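# Move three cartons to cart tray, close footlocker

## Task

Take all three cartons out of the footlocker and put them in the top tray of the utility cart, then close the footlocker lid completely. Each carton has to rest flat on the tray floor: not upright on an end, and not overhanging any edge of the tray. The task fails if the lid is dropped shut from more than slightly open, or is slammed. When finished, release everything and move the robot away. The task also fails if the robot topples or is left leaning. Anything that stays in place at the end only because the robot is holding it does not count.

## Robot and tools

Robot: a Hello Robot Stretch 4 with one arm. It has an omni-wheel base, a lift that slides up and down a mast, a telescoping arm that reaches straight forward, a wrist with yaw, pitch and roll joints, and a two-finger gripper. It is about 1.6 m tall, and the base rim lies within 0.23 m of the base origin. Occasionally a loose object gets a brief external nudge.

Frames: the base frame has its origin on the floor under the base centre, with x forward, y left and z up. hand_pose is reported in this frame and marks a point between the open fingertips (link pinch). With all wrist joints at 0 its axes match the base axes. The printed hand position may be somewhat wrong. The odometry frame is the base frame as it was when the scene began. base_odometry counts wheel turns only, so slipping shows up as travel. Heading is positive to the left, from -3.142 to 3.142.

execute_actions: arguments are "actions", a list holding exactly one action or none, and "cameras" (optional), a list taken from head_camera, head_left_camera, head_right_camera, wrist_camera and all. Omitted, null or ["all"] returns every camera; [] returns none. An empty actions list only reports the state and images. An action holds "base", "joints" or both, plus optional "pace" and "contact_limits". Alternatively it holds {"end_of_arm": "enable_torque"} and nothing else, which restarts any wrist or gripper motor that has shut off; each then holds its current position. Every motion in one action starts together but may finish at different times.

"base" holds exactly one key, and each is a relative move from where the base last reported itself: translate_m (metres, forward positive, -2 to 2), strafe_m (metres sideways, left positive, -2 to 2) or rotate_rad (radians in place, counter-clockwise from above positive, -3.2 to 3.2).

"joints" is a single object of absolute targets keyed by joint name, not offsets: lift_m 0 to 1.2 m; arm_m 0 to 0.55 m extension; wrist_yaw_rad -1.134 to 4.276 (0 points forward, positive turns left, 3.14 is folded back, above 3.4 the arm may block it); wrist_pitch_rad -1.117 to 4.259 (0 level, 1.57 pointing down); wrist_roll_rad -1.117 to 4.259 (0 keeps both fingers level, positive turns the gripper clockwise when viewed from behind); gripper_m -0.038 to 0.141 m, the gap between the empty fingertips, where negative values press the tips together. Done tolerances are ±0.004 for lift, arm and gripper, ±0.02 rad for yaw and roll, and ±0.05 rad for pitch. A joint target outside its range is clipped and the result says so. Any other bad value or unknown key rejects the entire call, and nothing moves. A joint or base you leave out of an action may still be pushing toward an earlier target. No action runs longer than 15 s.

"pace" is "slow", "default", "fast" or "max". The base then reaches 0.1, 0.3, 0.4 or 0.6 m/s and 1, 2, 3 or 4 rad/s. When lift_m is above 0.2 at the start of a move, these are capped lower, down to 0.3 m/s and 1 rad/s at full height. "contact_limits" accepts only arm_m, from 0 (gentlest) to 0.75 (firmest), default 0.5. It sets how hard the arm may push before it halts.

wait: {"seconds": 0 to 10}. Commands nothing new and returns the same state and images. zoom_image: {"camera": name, "region": [x0, y0, x1, y1]} in pixels of that camera's most recent full image, with the origin at the top left, at most 504 by 504. read_manual returns only licence text. finished_scene: {"scene": current scene number}. It ends the scene permanently and reports success. Replying without any tool call ends everything.

Cameras: head_camera sits on the mast top and looks forward and down; turn the base to look elsewhere. head_left_camera and head_right_camera are fisheyes that look down more steeply and also show the base and arm. wrist_camera looks along the fingers, with the tips near the bottom of its image.

Result lines: base_status and joint_status give how each motion ended. "done" means reached, and for the base it means the wheels turned fully even if they slipped. "off_target" means it stopped short and may still be pushing. "contact_stop_at_<key>" means it hit something, the old target is dropped, and the lift, arm or wheels go slack. A slack lift can sink under load, and slack wheels can roll. "limit_stop_at_<name>" is a built-in stop. limit_stop_at_tilt means a lean over 6 degrees; lift, arm and wheels go slack and ignore commands until the lean is reduced. limit_stop_at_own_body means a self-collision stop, which is likely with the gripper pitched up below -0.2 while rolled below -0.4 or above 4. You can back away from the body. "torque_fault" means a wrist or gripper motor went limp and needs enable_torque. on_its_own lists things you did not command; "held at" gives a target, not a position. lidar_m has 12 distances in metres over 30-degree sectors: 1st ahead, 4th left, 7th behind, 10th right. "-" means nothing seen, or closer than 0.25 m. It misses glass and thin legs. wrist_depth_mm is a 7x7 grid of depths in mm (100 to 2000) starting top left. base_tilt is in degrees, positive leaning forward or right. turned_by_wheels and turned_by_imu differing by more than about 0.1 rad means a collision or slip. motor_effort is a percentage with the recent peak in brackets; a load in a level gripper moves wrist pitch effort away from 0.

Gripping: command gripper_m below the object's width. Lower values squeeze harder and pull the object toward the wrist. The reading and "done" do not confirm a hold; check gripper effort. If the tips jam on a surface, raise the lift.

Avoid: dropping cartons, letting the lid fall or slamming it, and hard pushes. Do not turn or drive with more than 1 kg held and arm_m above 0.2, especially at fast paces. Strong pulls with the gripper held high can tip the robot. Holding more than about 2 kg level can fault the wrist. To unfold at the start, send lift_m 0.4 with wrist_yaw_rad 0. The world keeps moving while you compose replies.

Each tool is called after "Call:" by a JSON object that holds its "name" and its "arguments".

## Session

Call:
{"name": "execute_actions", "arguments": {"actions": []}}

Scene clock: 0.00 s.
base_odometry: x=+0.000 y=+0.000 heading=+0.000 (m, m, rad; odometry frame)
turned_by_wheels: +0.000 (rad since the last result)
turned_by_imu: +0.000 (rad since the last result)
base_tilt: forward=-0.4 right=+0.7 (deg)
lidar_m: 2.32 1.61 1.80 1.79 1.75 1.64 1.37 1.34 1.03 1.00 2.13 2.39
base_status: not commanded
joint_positions: lift_m=+0.144 arm_m=+0.003 wrist_yaw_rad=+3.092 wrist_pitch_rad=-0.005 wrist_roll_rad=-0.011 gripper_m=+0.057
joint_status: not commanded
motor_effort: lift_m=+18 arm_m=+0 wrist_yaw_rad=+1 wrist_pitch_rad=-7 wrist_roll_rad=-1 gripper_m=-2 wheel_0=+0 wheel_1=+0 wheel_2=+0 (%)
hand_pose: x=-0.1102 y=+0.1016 z=+0.3237 quat_wxyz=(+0.025, +0.002, -0.006, +1.000) (m; base frame)
wrist_depth_mm: - 137 1537 1661 1808 - - / - 137 1464 1661 1808 - 1863 / 111 137 1576 1661 1808 - - / 132 160 1464 1708 1808 - - / 1255 1397 1499 1661 1863 - - / 1205 1229 197 1281 200 1308 1255 / 842 778 831 473 820 878 891
pictures: head_camera, head_left_camera, head_right_camera, wrist_camera
Images, in order (width x height): head_camera 420x560, head_left_camera 420x672, head_right_camera 420x672, wrist_camera 616x392.

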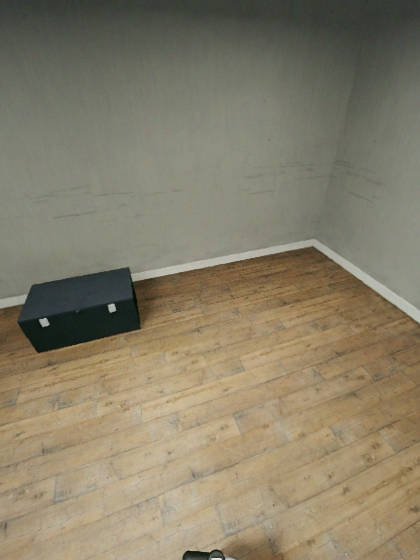

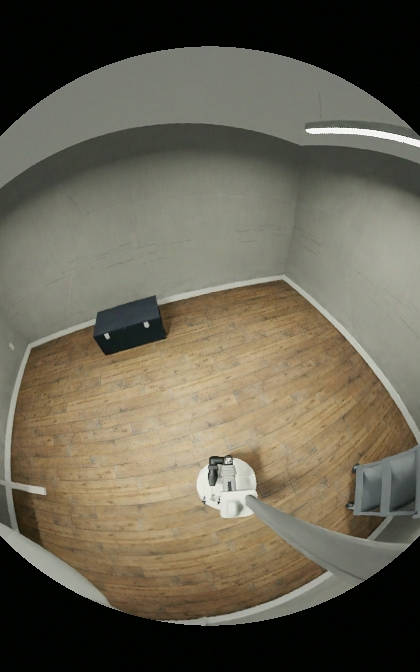

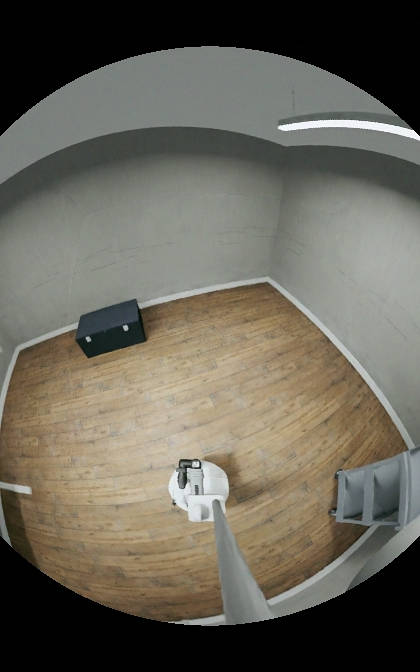

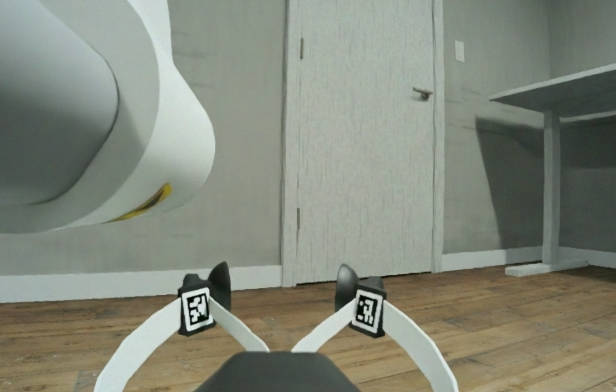

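Call:
{"name": "zoom_image", "arguments": {"camera": "head_camera", "region": [0, 240, 180, 370]}}

Call:
{"name": "execute_actions", "arguments": {"actions": [{"base":{"rotate_rad":-1.4},"joints":{"lift_m":0.5,"wrist_yaw_rad":0}}]}}

Region (0, 240, 180, 370) of head_camera's 420x560 image, scaled by 2.800, with more detail than that image has.

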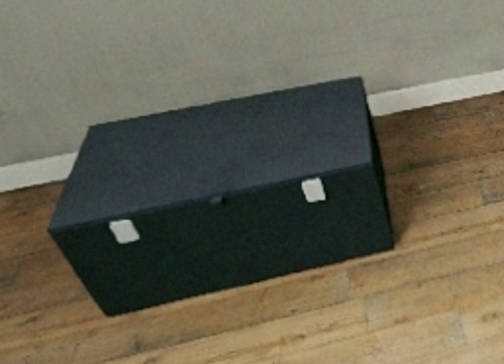

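Scene clock: 4.57 s.
base_odometry: x=+0.000 y=+0.000 heading=-1.400 (m, m, rad; odometry frame)
turned_by_wheels: -1.400 (rad since the last result)
turned_by_imu: -1.404 (rad since the last result)
base_tilt: forward=-0.5 right=+0.7 (deg)
lidar_m: 2.14 2.15 2.59 1.58 1.62 2.82 2.13 1.78 1.49 1.36 1.33 1.02
base_status: done
joint_positions: lift_m=+0.500 arm_m=+0.003 wrist_yaw_rad=+0.001 wrist_pitch_rad=-0.005 wrist_roll_rad=-0.011 gripper_m=+0.057
joint_status: all done
motor_effort: lift_m=+22(24) arm_m=+0(0) wrist_yaw_rad=+0(5) wrist_pitch_rad=-6(6) wrist_roll_rad=-1(2) gripper_m=-5(1) wheel_0=-2(4) wheel_1=-2(6) wheel_2=-2(1) (%)
hand_pose: x=+0.4621 y=-0.0873 z=+0.6793 quat_wxyz=(+1.000, -0.006, -0.003, +0.000) (m; base frame)
wrist_depth_mm: 1708 1808 1863 - - 1863 1499 / 1708 1756 1863 - - 1863 1397 / 1756 1756 1921 - - 809 759 / 1708 1808 1921 - - 1756 1336 / 1708 1808 1921 - - 1661 1281 / 1756 1756 197 1983 200 809 732 / 1576 1464 1618 854 1255 1308 1336
pictures: head_camera, head_left_camera, head_right_camera, wrist_camera
Images, in order (width x height): head_camera 420x560, head_left_camera 420x672, head_right_camera 420x672, wrist_camera 616x392.

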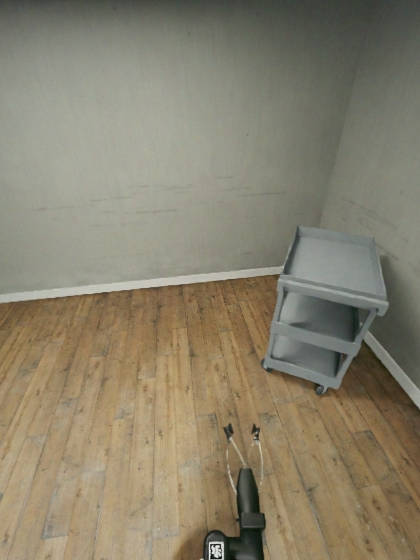

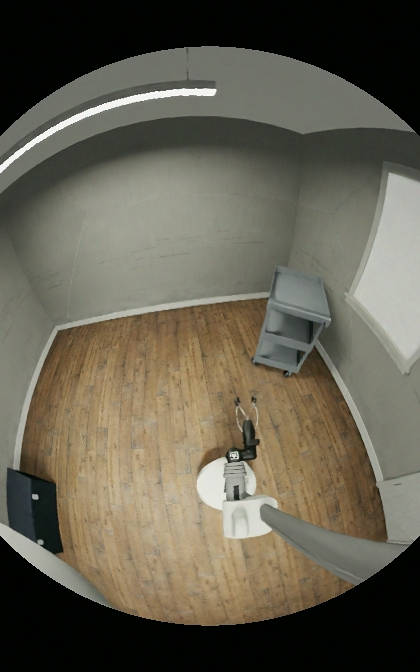

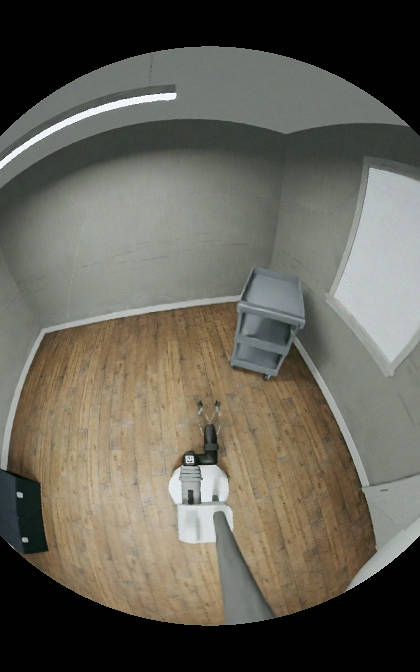

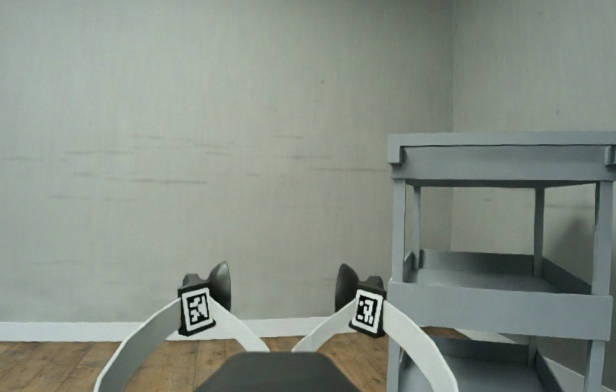

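Call:
{"name": "execute_actions", "arguments": {"actions": [{"base":{"rotate_rad":1.736},"joints":{"lift_m":0.3},"pace":"fast"}], "cameras": []}}

Call:
{"name": "execute_actions", "arguments": {"actions": [{"base":{"strafe_m":0.56},"pace":"fast"}], "cameras": []}}

Call:
{"name": "execute_actions", "arguments": {"actions": [{"base":{"translate_m":0.8},"pace":"fast"}]}}

Scene clock: 15.93 s.
base_odometry: x=+0.000 y=+0.000 heading=+0.336 (m, m, rad; odometry frame)
turned_by_wheels: +1.736 (rad since the last result)
turned_by_imu: +1.737 (rad since the last result)
base_tilt: forward=-0.5 right=+0.7 (deg)
lidar_m: 1.62 1.67 2.65 1.75 1.84 1.43 1.35 1.08 1.01 2.13 2.26 2.42
base_status: done
joint_positions: lift_m=+0.300 arm_m=+0.003 wrist_yaw_rad=+0.000 wrist_pitch_rad=-0.005 wrist_roll_rad=-0.011 gripper_m=+0.057
joint_status: all done
motor_effort: lift_m=+13(19) arm_m=+0(0) wrist_yaw_rad=-1(0) wrist_pitch_rad=-8(7) wrist_roll_rad=-2(0) gripper_m=-1(4) wheel_0=+0(6) wheel_1=+1(5) wheel_2=+1(7) (%)
hand_pose: x=+0.4621 y=-0.0873 z=+0.4800 quat_wxyz=(+1.000, -0.006, -0.003, +0.000) (m; base frame)
wrist_depth_mm: - - - - - - - / - - - - - - - / - - - - - - - / - - - - - - - / 1366 1366 1464 - - - - / 1308 1397 197 1808 199 1756 1808 / 1160 1060 1138 634 1160 1205 1182
pictures: none
No camera images: the call's "cameras" was empty. Leave "cameras" out to get every camera's image.

Scene clock: 18.57 s.
base_odometry: x=-0.184 y=+0.529 heading=+0.336 (m, m, rad; odometry frame)
turned_by_wheels: +0.000 (rad since the last result)
turned_by_imu: -0.001 (rad since the last result)
base_tilt: forward=-0.4 right=+0.7 (deg)
lidar_m: 1.60 2.41 2.07 1.18 1.27 1.41 1.33 1.41 1.49 2.69 2.85 1.68
base_status: done
joint_positions: lift_m=+0.300 arm_m=+0.003 wrist_yaw_rad=+0.000 wrist_pitch_rad=-0.005 wrist_roll_rad=-0.011 gripper_m=+0.057
joint_status: not commanded
motor_effort: lift_m=+14(14) arm_m=+0(0) wrist_yaw_rad=+1(0) wrist_pitch_rad=-7(6) wrist_roll_rad=-2(2) gripper_m=-2(2) wheel_0=+1(11) wheel_1=+0(10) wheel_2=+0(1) (%)
hand_pose: x=+0.4621 y=-0.0874 z=+0.4800 quat_wxyz=(+1.000, -0.006, -0.003, +0.000) (m; base frame)
wrist_depth_mm: - - - - - - - / - - - - - - - / - - - - - - - / - - - - - - - / - - 1397 1397 - - - / 1618 1618 197 1366 200 1808 1756 / 1160 1078 1205 634 1138 1205 1255
pictures: none
No camera images: the call's "cameras" was empty. Leave "cameras" out to get every camera's image.

Scene clock: 21.93 s.
base_odometry: x=+0.571 y=+0.792 heading=+0.336 (m, m, rad; odometry frame)
turned_by_wheels: +0.000 (rad since the last result)
turned_by_imu: -0.002 (rad since the last result)
base_tilt: forward=-0.4 right=+0.8 (deg)
lidar_m: 0.81 0.86 2.05 1.98 1.34 1.77 2.14 2.01 1.94 2.71 2.20 0.83
base_status: done
joint_positions: lift_m=+0.300 arm_m=+0.003 wrist_yaw_rad=+0.000 wrist_pitch_rad=-0.005 wrist_roll_rad=-0.011 gripper_m=+0.057
joint_status: not commanded
motor_effort: lift_m=+14(14) arm_m=+0(0) wrist_yaw_rad=+1(0) wrist_pitch_rad=-7(6) wrist_roll_rad=-2(1) gripper_m=-3(3) wheel_0=-1(5) wheel_1=+0(7) wheel_2=+1(9) (%)
hand_pose: x=+0.4621 y=-0.0874 z=+0.4800 quat_wxyz=(+1.000, -0.006, -0.003, +0.000) (m; base frame)
wrist_depth_mm: 1281 1281 1308 1336 1397 1397 1366 / 1281 1281 1281 1366 1336 1397 1430 / 1255 1281 1308 1308 1336 1366 1366 / 1255 1336 1308 1336 1397 1336 1397 / 1255 1308 1308 1336 1366 1336 1397 / 615 597 197 609 200 634 1366 / 597 591 603 384 615 627 1255
pictures: head_camera, head_left_camera, head_right_camera, wrist_camera
Images, in order (width x height): head_camera 420x560, head_left_camera 420x672, head_right_camera 420x672, wrist_camera 616x392.

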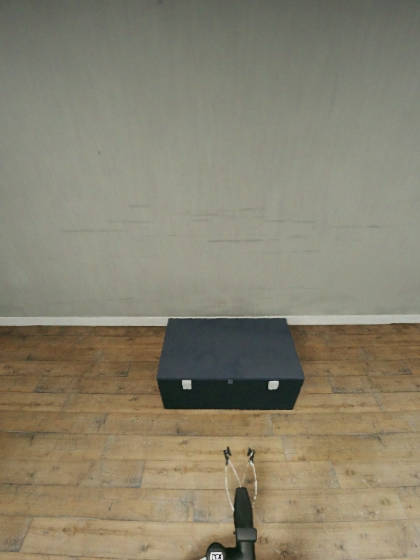

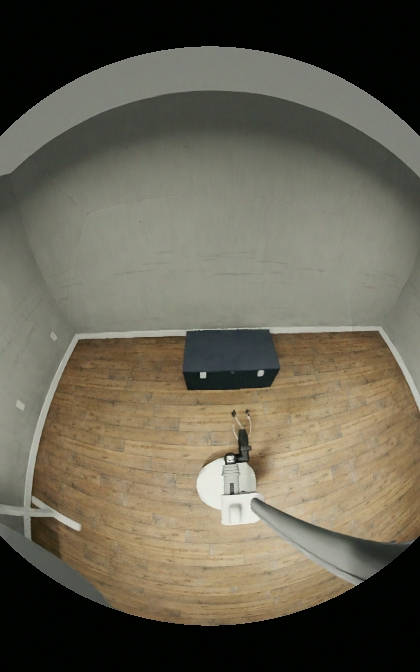

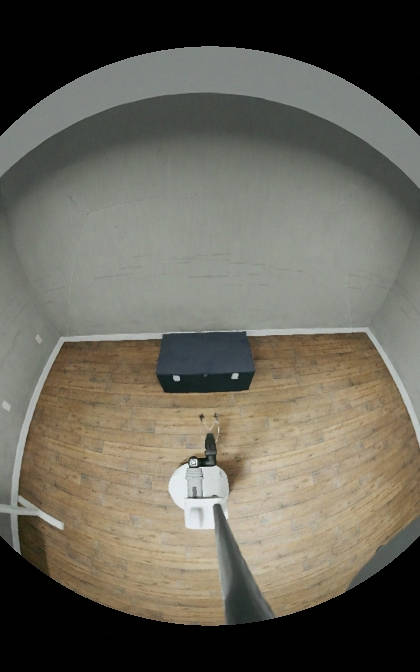

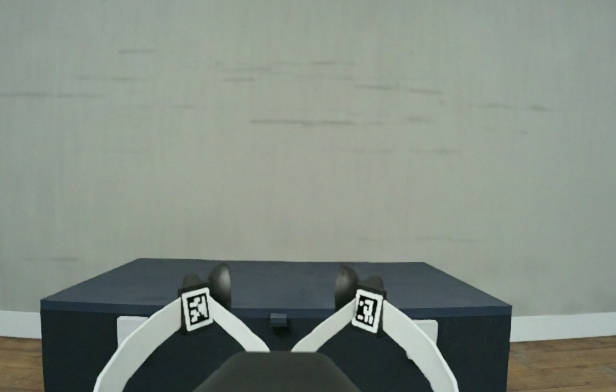

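Call:
{"name": "execute_actions", "arguments": {"actions": [{"base":{"translate_m":0.15},"joints":{"lift_m":0.14,"gripper_m":0.1}}], "cameras": ["head_camera","wrist_camera"]}}

Call:
{"name": "zoom_image", "arguments": {"camera": "wrist_camera", "region": [200, 120, 400, 280]}}

Scene clock: 25.60 s.
base_odometry: x=+0.713 y=+0.842 heading=+0.336 (m, m, rad; odometry frame)
turned_by_wheels: +0.000 (rad since the last result)
turned_by_imu: -0.002 (rad since the last result)
base_tilt: forward=-0.4 right=+0.7 (deg)
lidar_m: 0.66 0.71 1.98 1.98 1.40 1.75 2.29 2.08 2.03 2.68 2.01 0.70
base_status: done
joint_positions: lift_m=+0.140 arm_m=+0.003 wrist_yaw_rad=+0.000 wrist_pitch_rad=-0.005 wrist_roll_rad=-0.011 gripper_m=+0.100
joint_status: all done
motor_effort: lift_m=+13(13) arm_m=+0(0) wrist_yaw_rad=+1(2) wrist_pitch_rad=-7(7) wrist_roll_rad=-2(1) gripper_m=-2(2) wheel_0=-1(4) wheel_1=+0(5) wheel_2=+0(11) (%)
hand_pose: x=+0.4621 y=-0.0874 z=+0.3201 quat_wxyz=(+1.000, -0.006, -0.003, +0.000) (m; base frame)
wrist_depth_mm: 1118 1160 1138 1182 1182 1229 1229 / 1138 1182 1182 1182 1160 1205 1255 / 1138 1160 1160 1160 1229 1205 1255 / 1138 1182 1160 1138 1205 1205 1255 / 442 449 455 459 473 473 477 / 449 455 455 462 200 477 480 / 449 455 459 156 469 477 480
pictures: head_camera, wrist_camera
Images, in order (width x height): head_camera 420x560, wrist_camera 616x392.

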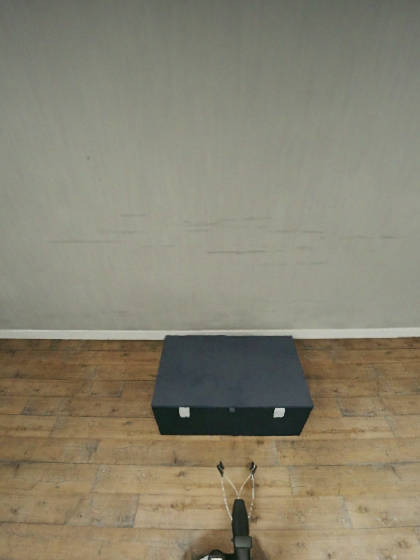

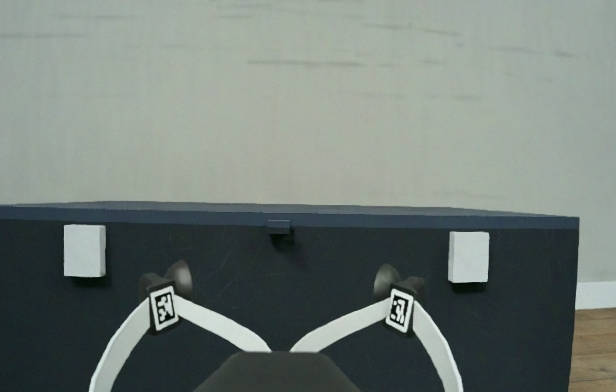

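Region (200, 120, 400, 280) of wrist_camera's 616x392 image, scaled by 2.520; it fills the top 403 rows of this view, and the rest is white.

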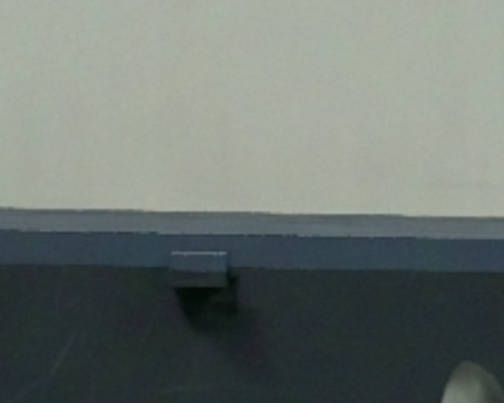

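Call:
{"name": "execute_actions", "arguments": {"actions": [{"joints":{"lift_m":0.13,"gripper_m":0.08,"arm_m":0.15}}], "cameras": ["head_camera","wrist_camera"]}}

Scene clock: 41.83 s.
base_odometry: x=+0.713 y=+0.842 heading=+0.336 (m, m, rad; odometry frame)
turned_by_wheels: +0.000 (rad since the last result)
turned_by_imu: -0.002 (rad since the last result)
base_tilt: forward=-0.4 right=+0.7 (deg)
lidar_m: 0.66 0.70 2.00 1.97 1.39 1.77 2.26 2.05 2.06 2.67 2.00 0.69
base_status: not commanded
joint_positions: lift_m=+0.130 arm_m=+0.149 wrist_yaw_rad=+0.000 wrist_pitch_rad=-0.005 wrist_roll_rad=-0.011 gripper_m=+0.080
joint_status: all done
motor_effort: lift_m=+13(11) arm_m=+8(9) wrist_yaw_rad=+1(1) wrist_pitch_rad=-6(7) wrist_roll_rad=-2(0) gripper_m=-2(1) wheel_0=+0(0) wheel_1=+0(1) wheel_2=+0(0) (%)
hand_pose: x=+0.6079 y=-0.0874 z=+0.3101 quat_wxyz=(+1.000, -0.006, -0.003, +0.000) (m; base frame)
wrist_depth_mm: 991 991 1025 1078 1042 1078 1118 / 991 1008 1025 1042 1060 1060 1078 / 1025 1025 1042 1060 1042 1060 1078 / 615 1025 1008 1042 1042 1060 1098 / 306 312 315 317 319 325 314 / 307 309 314 319 201 325 327 / 307 309 315 235 322 327 329
pictures: head_camera, wrist_camera
Images, in order (width x height): head_camera 420x560, wrist_camera 616x392.

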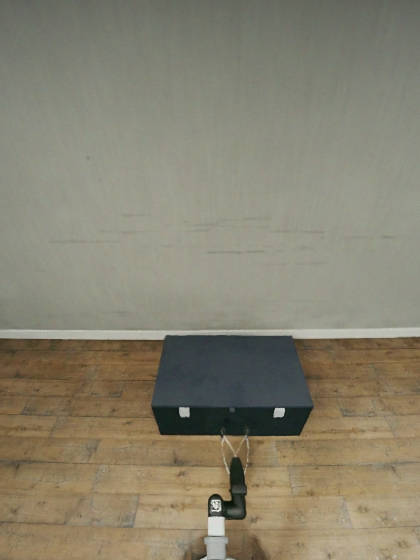

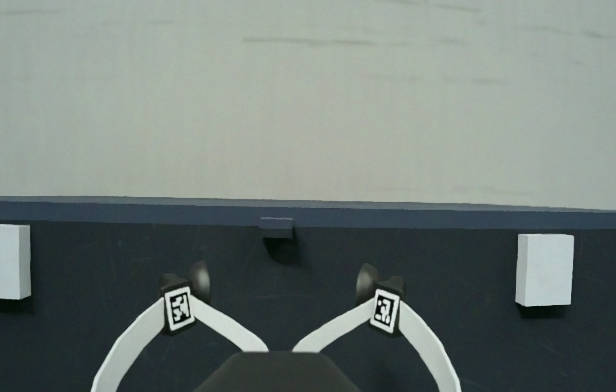

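Call:
{"name": "execute_actions", "arguments": {"actions": [{"joints":{"lift_m":0.155,"arm_m":0.2}}], "cameras": ["head_camera","wrist_camera"]}}

Scene clock: 46.57 s.
base_odometry: x=+0.713 y=+0.842 heading=+0.336 (m, m, rad; odometry frame)
turned_by_wheels: +0.000 (rad since the last result)
turned_by_imu: -0.002 (rad since the last result)
base_tilt: forward=-0.4 right=+0.7 (deg)
lidar_m: 0.64 0.70 2.01 1.98 1.40 1.75 2.30 2.08 2.05 2.69 1.97 0.70
base_status: not commanded
joint_positions: lift_m=+0.155 arm_m=+0.199 wrist_yaw_rad=+0.000 wrist_pitch_rad=-0.005 wrist_roll_rad=-0.011 gripper_m=+0.080
joint_status: all done
motor_effort: lift_m=+22(22) arm_m=+8(7) wrist_yaw_rad=+2(1) wrist_pitch_rad=-8(6) wrist_roll_rad=-2(0) gripper_m=-3(2) wheel_0=+0(1) wheel_1=+1(0) wheel_2=+0(0) (%)
hand_pose: x=+0.6579 y=-0.0874 z=+0.3343 quat_wxyz=(+1.000, -0.006, -0.003, +0.000) (m; base frame)
wrist_depth_mm: 960 960 976 976 991 1025 1042 / 946 960 991 991 1025 1008 1025 / 976 960 976 991 991 1025 1042 / 946 960 976 976 1008 1008 1042 / 259 262 266 268 271 277 277 / 259 262 265 268 201 273 277 / 259 260 264 209 271 274 277
pictures: head_camera, wrist_camera
Images, in order (width x height): head_camera 420x560, wrist_camera 616x392.

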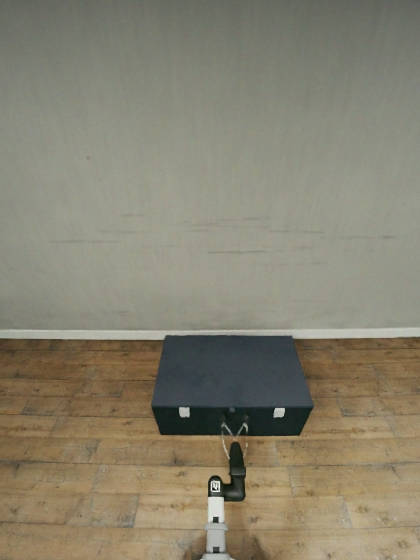

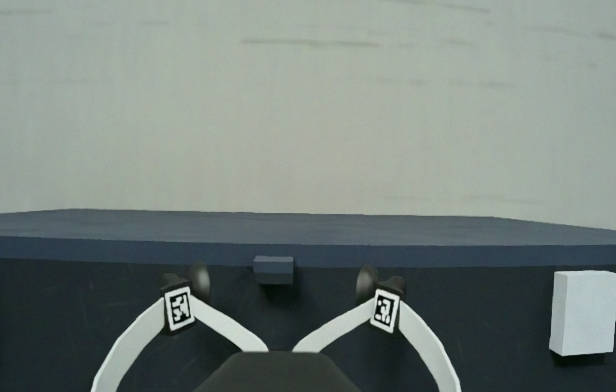

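Call:
{"name": "execute_actions", "arguments": {"actions": [{"base":{"strafe_m":0.008},"joints":{"arm_m":0.24},"contact_limits":{"arm_m":0.15}}], "cameras": ["wrist_camera"]}}

Scene clock: 53.73 s.
base_odometry: x=+0.710 y=+0.849 heading=+0.336 (m, m, rad; odometry frame)
turned_by_wheels: +0.000 (rad since the last result)
turned_by_imu: -0.002 (rad since the last result)
base_tilt: forward=-0.4 right=+0.7 (deg)
lidar_m: 0.65 0.71 2.02 1.98 1.38 1.73 2.29 2.07 2.06 2.73 1.99 0.71
base_status: done
joint_positions: lift_m=+0.155 arm_m=+0.238 wrist_yaw_rad=-0.003 wrist_pitch_rad=-0.006 wrist_roll_rad=-0.011 gripper_m=+0.080
joint_status: all done
motor_effort: lift_m=+22(22) arm_m=+10(13) wrist_yaw_rad=+9(18) wrist_pitch_rad=-5(5) wrist_roll_rad=-2(2) gripper_m=-3(2) wheel_0=+1(6) wheel_1=-1(8) wheel_2=-2(11) (%)
contact_limits: arm_m 0.15
hand_pose: x=+0.6973 y=-0.0881 z=+0.3345 quat_wxyz=(+1.000, -0.006, -0.003, -0.001) (m; base frame)
wrist_depth_mm: 904 917 946 960 946 991 991 / 931 917 931 946 976 976 991 / 931 917 931 960 976 991 976 / 917 917 946 946 976 960 976 / 236 238 242 243 248 251 253 / 236 238 241 244 199 251 252 / 236 236 241 196 247 251 253
pictures: wrist_camera
Images, in order (width x height): wrist_camera 616x392.

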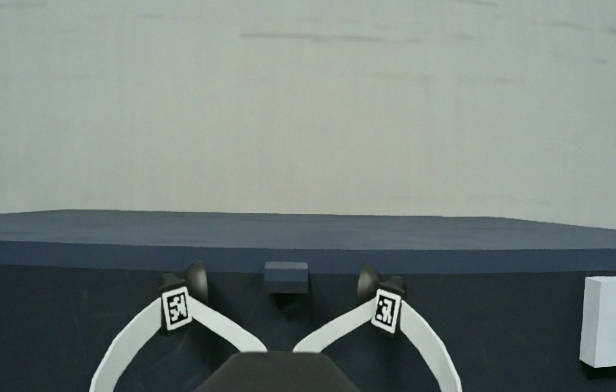

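Call:
{"name": "execute_actions", "arguments": {"actions": [{"joints":{"arm_m":0.225,"gripper_m":0.045}}], "cameras": ["wrist_camera"]}}

Call:
{"name": "execute_actions", "arguments": {"actions": [{"joints":{"gripper_m":0.0}}], "cameras": ["wrist_camera","head_camera"]}}

Scene clock: 56.60 s.
base_odometry: x=+0.710 y=+0.849 heading=+0.336 (m, m, rad; odometry frame)
turned_by_wheels: +0.000 (rad since the last result)
turned_by_imu: -0.001 (rad since the last result)
base_tilt: forward=-0.5 right=+0.7 (deg)
lidar_m: 0.69 0.71 2.00 1.96 1.36 1.77 2.29 2.07 2.06 2.71 1.99 0.70
base_status: not commanded
joint_positions: lift_m=+0.155 arm_m=+0.226 wrist_yaw_rad=+0.000 wrist_pitch_rad=-0.006 wrist_roll_rad=-0.011 gripper_m=+0.045
joint_status: all done
motor_effort: lift_m=+22(22) arm_m=-8(9) wrist_yaw_rad=+2(8) wrist_pitch_rad=-5(5) wrist_roll_rad=-1(2) gripper_m=-3(4) wheel_0=+1(2) wheel_1=-1(1) wheel_2=-2(3) (%)
hand_pose: x=+0.6858 y=-0.0875 z=+0.3345 quat_wxyz=(+1.000, -0.006, -0.003, +0.000) (m; base frame)
wrist_depth_mm: 931 931 991 960 960 991 991 / 946 946 946 976 976 991 991 / 931 946 946 960 976 991 976 / 917 931 960 946 960 991 991 / 248 251 253 256 257 263 265 / 247 249 195 254 258 260 265 / 247 248 252 207 258 263 264
pictures: wrist_camera
Images, in order (width x height): wrist_camera 616x392.

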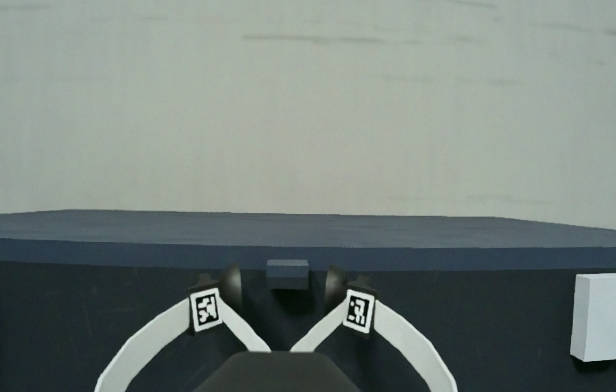

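Scene clock: 57.83 s.
base_odometry: x=+0.710 y=+0.849 heading=+0.335 (m, m, rad; odometry frame)
turned_by_wheels: +0.000 (rad since the last result)
turned_by_imu: -0.001 (rad since the last result)
base_tilt: forward=-0.4 right=+0.8 (deg)
lidar_m: 0.67 0.73 2.03 1.97 1.41 1.76 2.28 2.09 2.05 2.71 1.97 0.70
base_status: not commanded
joint_positions: lift_m=+0.155 arm_m=+0.226 wrist_yaw_rad=-0.001 wrist_pitch_rad=-0.005 wrist_roll_rad=-0.011 gripper_m=+0.000
joint_status: all done
motor_effort: lift_m=+22(22) arm_m=-8(8) wrist_yaw_rad=+4(5) wrist_pitch_rad=-6(6) wrist_roll_rad=-2(1) gripper_m=-16(18) wheel_0=+1(2) wheel_1=-1(1) wheel_2=-2(2) (%)
hand_pose: x=+0.6858 y=-0.0876 z=+0.3343 quat_wxyz=(+1.000, -0.006, -0.003, +0.000) (m; base frame)
wrist_depth_mm: 931 946 946 960 976 1008 991 / 904 946 960 946 976 991 1008 / 931 931 976 946 976 1008 1008 / 946 946 946 976 991 1008 1008 / 247 250 253 257 259 262 265 / 247 248 186 207 258 262 264 / 249 155 252 255 257 263 265
pictures: head_camera, wrist_camera
Images, in order (width x height): head_camera 420x560, wrist_camera 616x392.

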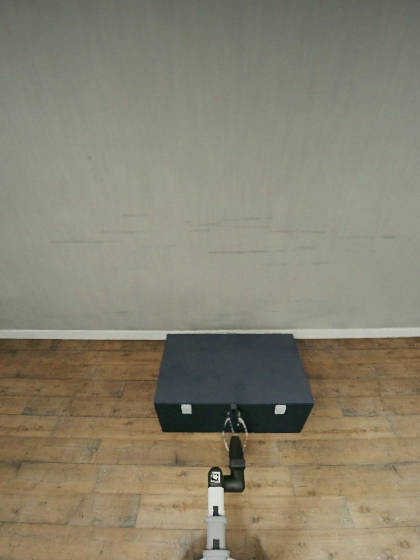

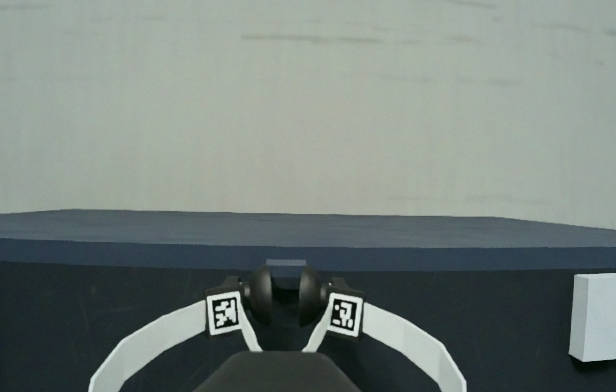

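Call:
{"name": "execute_actions", "arguments": {"actions": [{"joints":{"lift_m":0.205,"wrist_pitch_rad":0.1,"gripper_m":-0.015},"pace":"slow"}], "cameras": ["wrist_camera","head_camera"]}}

Scene clock: 60.73 s.
base_odometry: x=+0.710 y=+0.849 heading=+0.336 (m, m, rad; odometry frame)
turned_by_wheels: +0.000 (rad since the last result)
turned_by_imu: -0.001 (rad since the last result)
base_tilt: forward=-0.5 right=+0.7 (deg)
lidar_m: 0.68 0.73 2.01 1.97 1.40 1.75 2.30 2.10 2.05 2.72 1.98 0.70
base_status: not commanded
joint_positions: lift_m=+0.205 arm_m=+0.226 wrist_yaw_rad=+0.000 wrist_pitch_rad=+0.102 wrist_roll_rad=-0.011 gripper_m=-0.015
joint_status: all done
motor_effort: lift_m=+22(24) arm_m=-8(8) wrist_yaw_rad=+1(6) wrist_pitch_rad=-5(26) wrist_roll_rad=-2(1) gripper_m=-11(16) wheel_0=+1(0) wheel_1=-1(1) wheel_2=-1(2) (%)
hand_pose: x=+0.6843 y=-0.0875 z=+0.3535 quat_wxyz=(+0.999, -0.006, +0.051, +0.000) (m; base frame)
wrist_depth_mm: 891 904 917 917 917 917 960 / 904 904 917 931 931 960 960 / 917 917 917 960 976 976 991 / 615 627 661 960 960 976 991 / 274 285 296 304 309 314 314 / 253 253 185 198 263 266 268 / 254 148 259 262 215 270 274
pictures: head_camera, wrist_camera
Images, in order (width x height): head_camera 420x560, wrist_camera 616x392.

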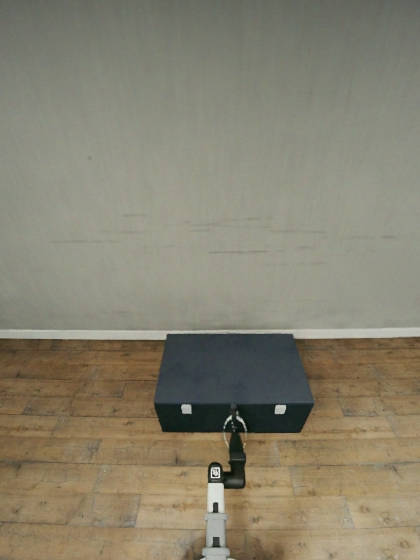

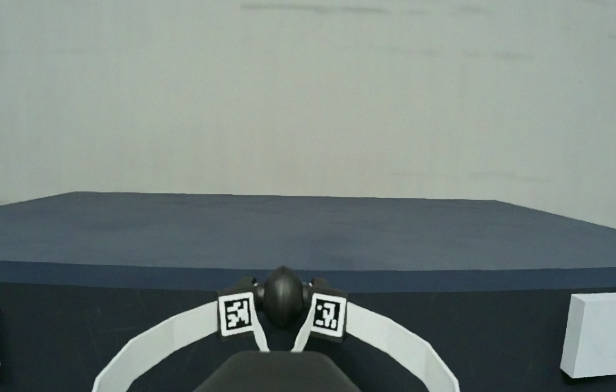

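Call:
{"name": "execute_actions", "arguments": {"actions": [{"joints":{"arm_m":0.19,"wrist_pitch_rad":0.0,"gripper_m":0.07}}], "cameras": []}}

Call:
{"name": "execute_actions", "arguments": {"actions": [{"joints":{"lift_m":0.172}}], "cameras": []}}

Call:
{"name": "execute_actions", "arguments": {"actions": [{"joints":{"arm_m":0.228}}], "cameras": ["wrist_camera"]}}

Scene clock: 65.37 s.
base_odometry: x=+0.710 y=+0.849 heading=+0.336 (m, m, rad; odometry frame)
turned_by_wheels: +0.000 (rad since the last result)
turned_by_imu: -0.002 (rad since the last result)
base_tilt: forward=-0.5 right=+0.7 (deg)
lidar_m: 0.68 0.71 2.01 1.97 1.37 1.75 2.29 2.10 2.09 2.71 1.97 0.70
base_status: not commanded
joint_positions: lift_m=+0.205 arm_m=+0.191 wrist_yaw_rad=+0.000 wrist_pitch_rad=+0.003 wrist_roll_rad=-0.011 gripper_m=+0.070
joint_status: all done
motor_effort: lift_m=+22(22) arm_m=-8(9) wrist_yaw_rad=+1(2) wrist_pitch_rad=-9(10) wrist_roll_rad=-1(3) gripper_m=-1(10) wheel_0=+1(1) wheel_1=-1(1) wheel_2=-1(0) (%)
hand_pose: x=+0.6508 y=-0.0874 z=+0.3820 quat_wxyz=(+1.000, -0.006, +0.001, +0.000) (m; base frame)
wrist_depth_mm: 960 991 991 1008 1008 1025 1042 / 960 960 991 976 991 1042 1025 / 960 976 976 1008 1008 1042 1025 / 960 960 991 1008 1008 1025 1025 / 462 496 521 535 549 554 1042 / 282 285 211 293 200 300 298 / 281 285 287 209 294 298 291
pictures: none
No camera images: the call's "cameras" was empty. Leave "cameras" out to get every camera's image.

Scene clock: 66.30 s.
base_odometry: x=+0.710 y=+0.849 heading=+0.336 (m, m, rad; odometry frame)
turned_by_wheels: +0.000 (rad since the last result)
turned_by_imu: +0.000 (rad since the last result)
base_tilt: forward=-0.4 right=+0.8 (deg)
lidar_m: 0.66 0.70 2.01 1.96 1.37 1.74 2.30 2.07 2.07 2.70 1.98 0.71
base_status: not commanded
joint_positions: lift_m=+0.172 arm_m=+0.191 wrist_yaw_rad=+0.000 wrist_pitch_rad=+0.003 wrist_roll_rad=-0.011 gripper_m=+0.070
joint_status: all done
motor_effort: lift_m=+13(21) arm_m=-8(8) wrist_yaw_rad=+2(1) wrist_pitch_rad=-8(8) wrist_roll_rad=-1(1) gripper_m=-2(2) wheel_0=+0(1) wheel_1=-1(1) wheel_2=-1(1) (%)
hand_pose: x=+0.6508 y=-0.0874 z=+0.3498 quat_wxyz=(+1.000, -0.006, +0.001, +0.000) (m; base frame)
wrist_depth_mm: 946 946 976 991 1008 1025 1042 / 976 976 991 991 991 1025 1025 / 946 991 976 1008 1025 1042 1078 / 946 976 991 991 1008 1025 1042 / 289 303 319 330 340 343 343 / 282 283 211 291 198 297 296 / 281 285 286 221 291 297 300
pictures: none
No camera images: the call's "cameras" was empty. Leave "cameras" out to get every camera's image.

Scene clock: 67.20 s.
base_odometry: x=+0.710 y=+0.849 heading=+0.336 (m, m, rad; odometry frame)
turned_by_wheels: +0.000 (rad since the last result)
turned_by_imu: +0.000 (rad since the last result)
base_tilt: forward=-0.5 right=+0.7 (deg)
lidar_m: 0.68 0.71 2.01 1.98 1.38 1.72 2.27 2.08 2.06 2.70 1.98 0.71
base_status: not commanded
joint_positions: lift_m=+0.172 arm_m=+0.227 wrist_yaw_rad=+0.000 wrist_pitch_rad=+0.003 wrist_roll_rad=-0.011 gripper_m=+0.070
joint_status: all done
motor_effort: lift_m=+13(13) arm_m=+8(9) wrist_yaw_rad=+1(2) wrist_pitch_rad=-7(8) wrist_roll_rad=-2(2) gripper_m=-3(1) wheel_0=+1(1) wheel_1=-1(1) wheel_2=-1(1) (%)
hand_pose: x=+0.6859 y=-0.0874 z=+0.3498 quat_wxyz=(+1.000, -0.006, +0.001, +0.000) (m; base frame)
wrist_depth_mm: 931 946 946 946 946 976 1008 / 931 946 946 960 960 976 991 / 931 960 946 960 991 991 1008 / 931 931 960 960 976 976 1008 / 287 303 319 330 338 343 342 / 247 247 212 254 199 262 265 / 248 251 251 204 257 262 264
pictures: wrist_camera
Images, in order (width x height): wrist_camera 616x392.

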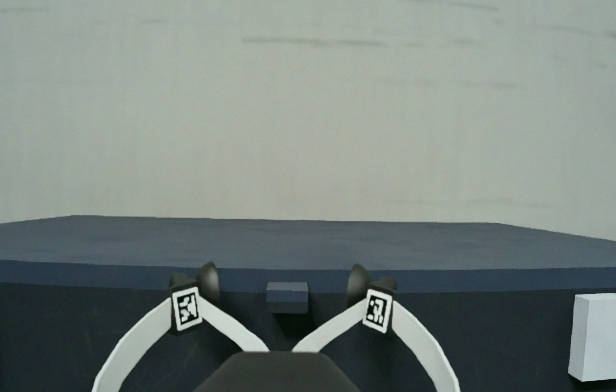

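Call:
{"name": "execute_actions", "arguments": {"actions": [{"joints":{"arm_m":0.233,"gripper_m":-0.01}}], "cameras": ["wrist_camera"]}}

Call:
{"name": "execute_actions", "arguments": {"actions": [{"joints":{"lift_m":0.215},"pace":"slow"}], "cameras": ["wrist_camera","head_camera"]}}

Scene clock: 70.67 s.
base_odometry: x=+0.710 y=+0.849 heading=+0.335 (m, m, rad; odometry frame)
turned_by_wheels: +0.000 (rad since the last result)
turned_by_imu: -0.002 (rad since the last result)
base_tilt: forward=-0.3 right=+0.9 (deg)
lidar_m: 0.68 0.72 2.01 1.97 1.40 1.78 2.28 2.10 2.08 2.71 2.00 0.69
base_status: not commanded
joint_positions: lift_m=+0.172 arm_m=+0.232 wrist_yaw_rad=+0.000 wrist_pitch_rad=+0.003 wrist_roll_rad=-0.011 gripper_m=-0.010
joint_status: all done
motor_effort: lift_m=+13(13) arm_m=+6(9) wrist_yaw_rad=+1(4) wrist_pitch_rad=-9(7) wrist_roll_rad=-1(2) gripper_m=-18(18) wheel_0=+0(1) wheel_1=-1(1) wheel_2=-1(1) (%)
hand_pose: x=+0.6914 y=-0.0873 z=+0.3498 quat_wxyz=(+1.000, -0.006, +0.001, +0.000) (m; base frame)
wrist_depth_mm: 931 917 946 946 946 991 1008 / 917 917 946 946 976 1008 1008 / 917 917 917 960 960 976 991 / 917 931 960 976 976 976 991 / 290 304 322 334 343 345 347 / 242 243 186 212 251 256 259 / 243 154 246 248 253 256 258
pictures: wrist_camera
Images, in order (width x height): wrist_camera 616x392.

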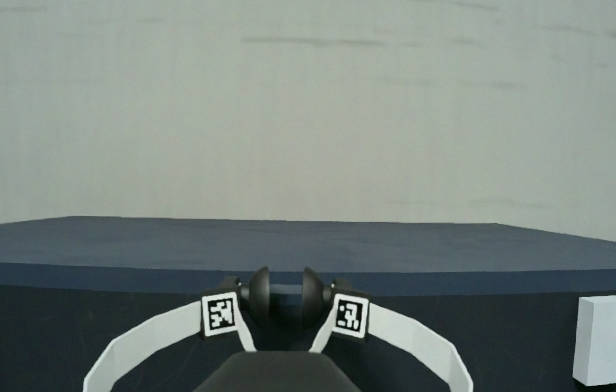

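Scene clock: 71.87 s.
base_odometry: x=+0.710 y=+0.849 heading=+0.335 (m, m, rad; odometry frame)
turned_by_wheels: +0.000 (rad since the last result)
turned_by_imu: +0.000 (rad since the last result)
base_tilt: forward=-0.5 right=+0.6 (deg)
lidar_m: 0.67 0.71 2.01 1.96 1.39 1.76 2.29 2.09 2.06 2.70 2.00 0.72
base_status: not commanded
joint_positions: lift_m=+0.214 arm_m=+0.232 wrist_yaw_rad=+0.000 wrist_pitch_rad=+0.009 wrist_roll_rad=-0.011 gripper_m=-0.010
joint_status: all done
on_its_own: wrist_pitch_rad is at rest, and its effort (-24) is outside its rest range (-23 to +23)
motor_effort: lift_m=+24(25) arm_m=+6(6) wrist_yaw_rad=+1(0) wrist_pitch_rad=-24(27) wrist_roll_rad=-2(2) gripper_m=-20(20) wheel_0=+0(0) wheel_1=-2(1) wheel_2=-1(1) (%)
hand_pose: x=+0.6914 y=-0.0874 z=+0.3900 quat_wxyz=(+1.000, -0.006, +0.005, +0.000) (m; base frame)
wrist_depth_mm: 904 917 904 946 946 976 976 / 917 917 931 960 960 976 991 / 917 946 917 976 976 991 1008 / 931 946 946 960 960 976 1008 / 351 379 410 430 445 445 445 / 569 676 186 206 254 640 508 / 243 158 247 252 254 257 259
pictures: head_camera, wrist_camera
Images, in order (width x height): head_camera 420x560, wrist_camera 616x392.

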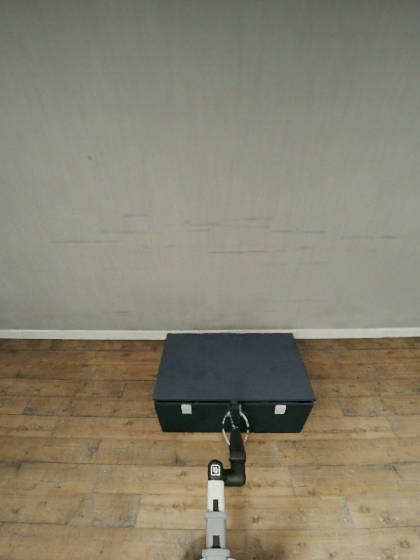

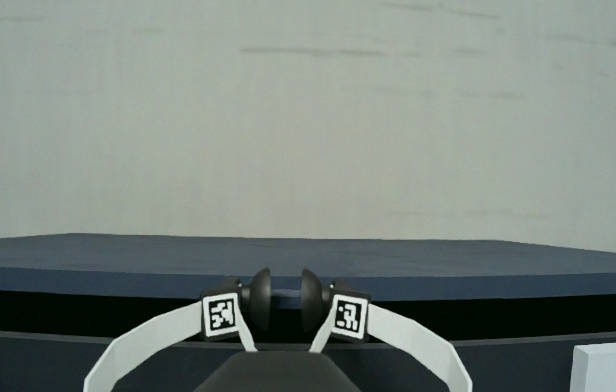

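Call:
{"name": "execute_actions", "arguments": {"actions": [{"joints":{"lift_m":0.375,"arm_m":0.262,"wrist_pitch_rad":0.17},"pace":"slow"}], "cameras": ["wrist_camera","head_camera"]}}

Scene clock: 76.77 s.
base_odometry: x=+0.710 y=+0.849 heading=+0.336 (m, m, rad; odometry frame)
turned_by_wheels: +0.000 (rad since the last result)
turned_by_imu: -0.002 (rad since the last result)
base_tilt: forward=-0.5 right=+0.7 (deg)
lidar_m: 0.68 0.72 2.01 1.98 1.39 1.76 2.28 2.11 2.07 2.71 2.00 0.69
base_status: not commanded
joint_positions: lift_m=+0.375 arm_m=+0.261 wrist_yaw_rad=+0.000 wrist_pitch_rad=+0.173 wrist_roll_rad=-0.011 gripper_m=-0.010
joint_status: all done
motor_effort: lift_m=+22(26) arm_m=+8(12) wrist_yaw_rad=+3(13) wrist_pitch_rad=-5(39) wrist_roll_rad=-1(1) gripper_m=-8(20) wheel_0=+1(0) wheel_1=-1(2) wheel_2=-1(3) (%)
hand_pose: x=+0.7156 y=-0.0875 z=+0.5032 quat_wxyz=(+0.996, -0.006, +0.086, +0.000) (m; base frame)
wrist_depth_mm: 831 854 854 866 891 878 891 / 866 878 891 891 904 891 917 / 891 891 891 917 904 931 931 / 917 904 946 931 960 960 976 / 917 931 946 960 960 976 991 / 477 492 183 200 521 521 539 / 379 145 387 382 370 399 407
pictures: head_camera, wrist_camera
Images, in order (width x height): head_camera 420x560, wrist_camera 616x392.

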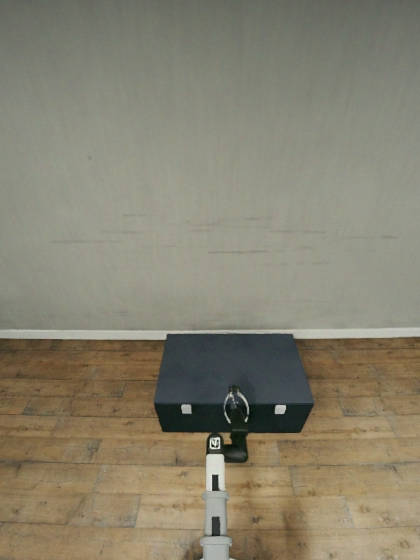

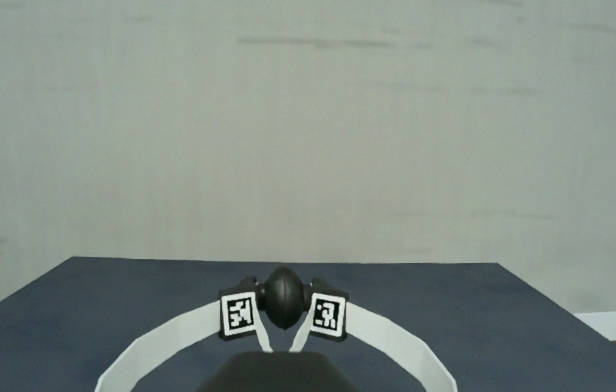

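Call:
{"name": "execute_actions", "arguments": {"actions": [{"joints":{"arm_m":0.17,"wrist_pitch_rad":0.0,"gripper_m":0.0}}], "cameras": []}}

Call:
{"name": "execute_actions", "arguments": {"actions": [{"joints":{"lift_m":0.125}}], "cameras": []}}

Call:
{"name": "execute_actions", "arguments": {"actions": [{"joints":{"arm_m":0.235},"contact_limits":{"arm_m":0.1},"pace":"slow"}], "cameras": ["wrist_camera","head_camera"]}}

Scene clock: 84.50 s.
base_odometry: x=+0.710 y=+0.849 heading=+0.336 (m, m, rad; odometry frame)
turned_by_wheels: +0.000 (rad since the last result)
turned_by_imu: -0.002 (rad since the last result)
base_tilt: forward=-0.5 right=+0.6 (deg)
lidar_m: 0.68 0.72 2.01 1.97 1.39 1.73 2.26 2.08 2.07 2.69 2.00 0.71
base_status: not commanded
joint_positions: lift_m=+0.375 arm_m=+0.171 wrist_yaw_rad=+0.000 wrist_pitch_rad=+0.003 wrist_roll_rad=-0.011 gripper_m=+0.000
joint_status: all done
motor_effort: lift_m=+22(22) arm_m=-8(8) wrist_yaw_rad=+2(2) wrist_pitch_rad=-6(8) wrist_roll_rad=-2(2) gripper_m=-6(9) wheel_0=+1(1) wheel_1=-1(1) wheel_2=-1(1) (%)
hand_pose: x=+0.6308 y=-0.0874 z=+0.5520 quat_wxyz=(+1.000, -0.006, +0.001, +0.000) (m; base frame)
wrist_depth_mm: 991 976 1008 1025 1025 1042 1060 / 976 1008 1008 1008 1025 1042 1060 / 976 960 991 1008 1025 1025 1060 / 960 991 1025 1025 1025 1025 1060 / 976 991 1008 1008 1042 1078 1060 / 991 991 185 201 1025 1042 1060 / 544 315 549 338 156 569 1042
pictures: none
No camera images: the call's "cameras" was empty. Leave "cameras" out to get every camera's image.

Scene clock: 86.60 s.
base_odometry: x=+0.710 y=+0.849 heading=+0.336 (m, m, rad; odometry frame)
turned_by_wheels: +0.000 (rad since the last result)
turned_by_imu: -0.001 (rad since the last result)
base_tilt: forward=-0.5 right=+0.7 (deg)
lidar_m: 0.66 0.70 2.03 1.97 1.38 1.75 2.29 2.09 2.06 2.72 1.99 0.71
base_status: not commanded
joint_positions: lift_m=+0.125 arm_m=+0.171 wrist_yaw_rad=+0.000 wrist_pitch_rad=+0.003 wrist_roll_rad=-0.011 gripper_m=+0.000
joint_status: all done
motor_effort: lift_m=+13(22) arm_m=-8(8) wrist_yaw_rad=+0(2) wrist_pitch_rad=-8(6) wrist_roll_rad=+0(1) gripper_m=-3(5) wheel_0=+1(1) wheel_1=-1(1) wheel_2=-1(1) (%)
hand_pose: x=+0.6308 y=-0.0874 z=+0.3028 quat_wxyz=(+1.000, -0.006, +0.001, +0.000) (m; base frame)
wrist_depth_mm: 991 1008 1008 1008 1042 1060 1060 / 976 976 991 1025 1042 1042 1042 / 976 1008 1008 991 1008 1042 1042 / 301 304 307 439 1008 1042 1078 / 300 303 307 309 315 319 306 / 300 304 185 201 315 317 322 / 303 222 306 231 156 317 322
pictures: none
No camera images: the call's "cameras" was empty. Leave "cameras" out to get every camera's image.

Scene clock: 88.50 s.
base_odometry: x=+0.710 y=+0.849 heading=+0.336 (m, m, rad; odometry frame)
turned_by_wheels: +0.000 (rad since the last result)
turned_by_imu: -0.001 (rad since the last result)
base_tilt: forward=-0.4 right=+0.7 (deg)
lidar_m: 0.67 0.71 2.03 1.96 1.40 1.75 2.28 2.08 2.07 2.70 1.98 0.70
base_status: not commanded
joint_positions: lift_m=+0.125 arm_m=+0.234 wrist_yaw_rad=+0.000 wrist_pitch_rad=+0.003 wrist_roll_rad=-0.011 gripper_m=+0.000
joint_status: all done
motor_effort: lift_m=+13(13) arm_m=+8(9) wrist_yaw_rad=+1(1) wrist_pitch_rad=-7(6) wrist_roll_rad=-2(1) gripper_m=-4(6) wheel_0=+1(1) wheel_1=-1(1) wheel_2=-1(1) (%)
contact_limits: arm_m 0.1
hand_pose: x=+0.6929 y=-0.0874 z=+0.3028 quat_wxyz=(+1.000, -0.006, +0.001, +0.000) (m; base frame)
wrist_depth_mm: 931 917 931 946 960 991 991 / 931 917 960 960 976 976 991 / 904 946 931 960 991 960 991 / 240 244 277 399 991 960 1008 / 239 244 246 249 252 254 256 / 241 243 185 200 251 254 256 / 241 191 246 200 156 255 257
pictures: head_camera, wrist_camera
Images, in order (width x height): head_camera 420x560, wrist_camera 616x392.

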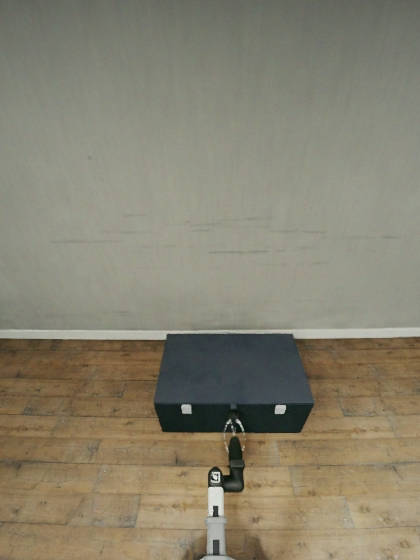

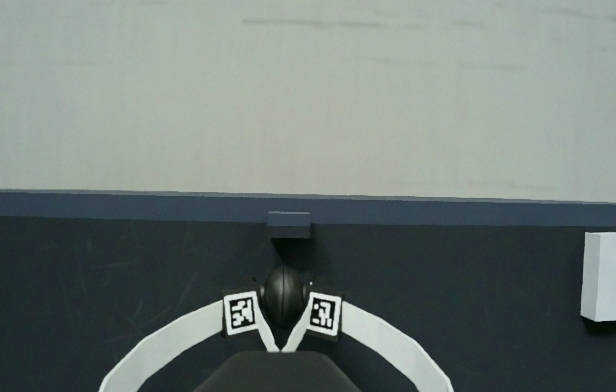

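Call:
{"name": "execute_actions", "arguments": {"actions": [{"joints":{"arm_m":0.255},"contact_limits":{"arm_m":0.05},"pace":"slow"}], "cameras": ["wrist_camera"]}}

Scene clock: 91.00 s.
base_odometry: x=+0.710 y=+0.849 heading=+0.335 (m, m, rad; odometry frame)
turned_by_wheels: +0.000 (rad since the last result)
turned_by_imu: -0.001 (rad since the last result)
base_tilt: forward=-0.4 right=+0.7 (deg)
lidar_m: 0.68 0.74 2.02 1.97 1.37 1.77 2.27 2.08 2.06 2.71 1.99 0.72
base_status: not commanded
joint_positions: lift_m=+0.125 arm_m=+0.253 wrist_yaw_rad=-0.002 wrist_pitch_rad=+0.002 wrist_roll_rad=-0.011 gripper_m=+0.000
joint_status: all done
motor_effort: lift_m=+13(13) arm_m=+11(14) wrist_yaw_rad=+9(10) wrist_pitch_rad=-6(6) wrist_roll_rad=+0(2) gripper_m=-6(6) wheel_0=+2(1) wheel_1=+0(1) wheel_2=-3(3) (%)
contact_limits: arm_m 0.05
hand_pose: x=+0.7122 y=-0.0881 z=+0.3030 quat_wxyz=(+1.000, -0.006, +0.001, -0.001) (m; base frame)
wrist_depth_mm: 904 917 917 960 946 976 976 / 917 917 931 931 931 946 991 / 917 917 917 946 960 946 976 / 226 230 266 387 946 960 960 / 226 229 232 236 237 240 242 / 227 229 186 200 238 239 244 / 227 145 231 192 199 241 243
pictures: wrist_camera
Images, in order (width x height): wrist_camera 616x392.

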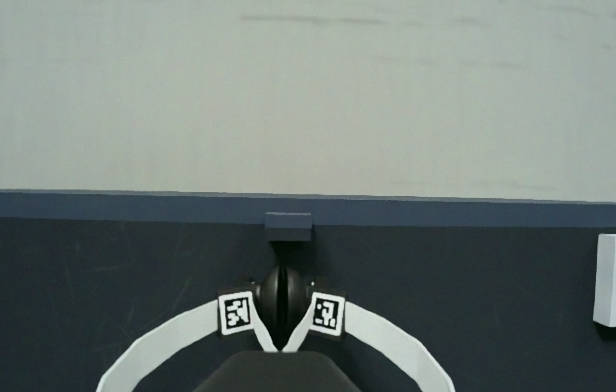

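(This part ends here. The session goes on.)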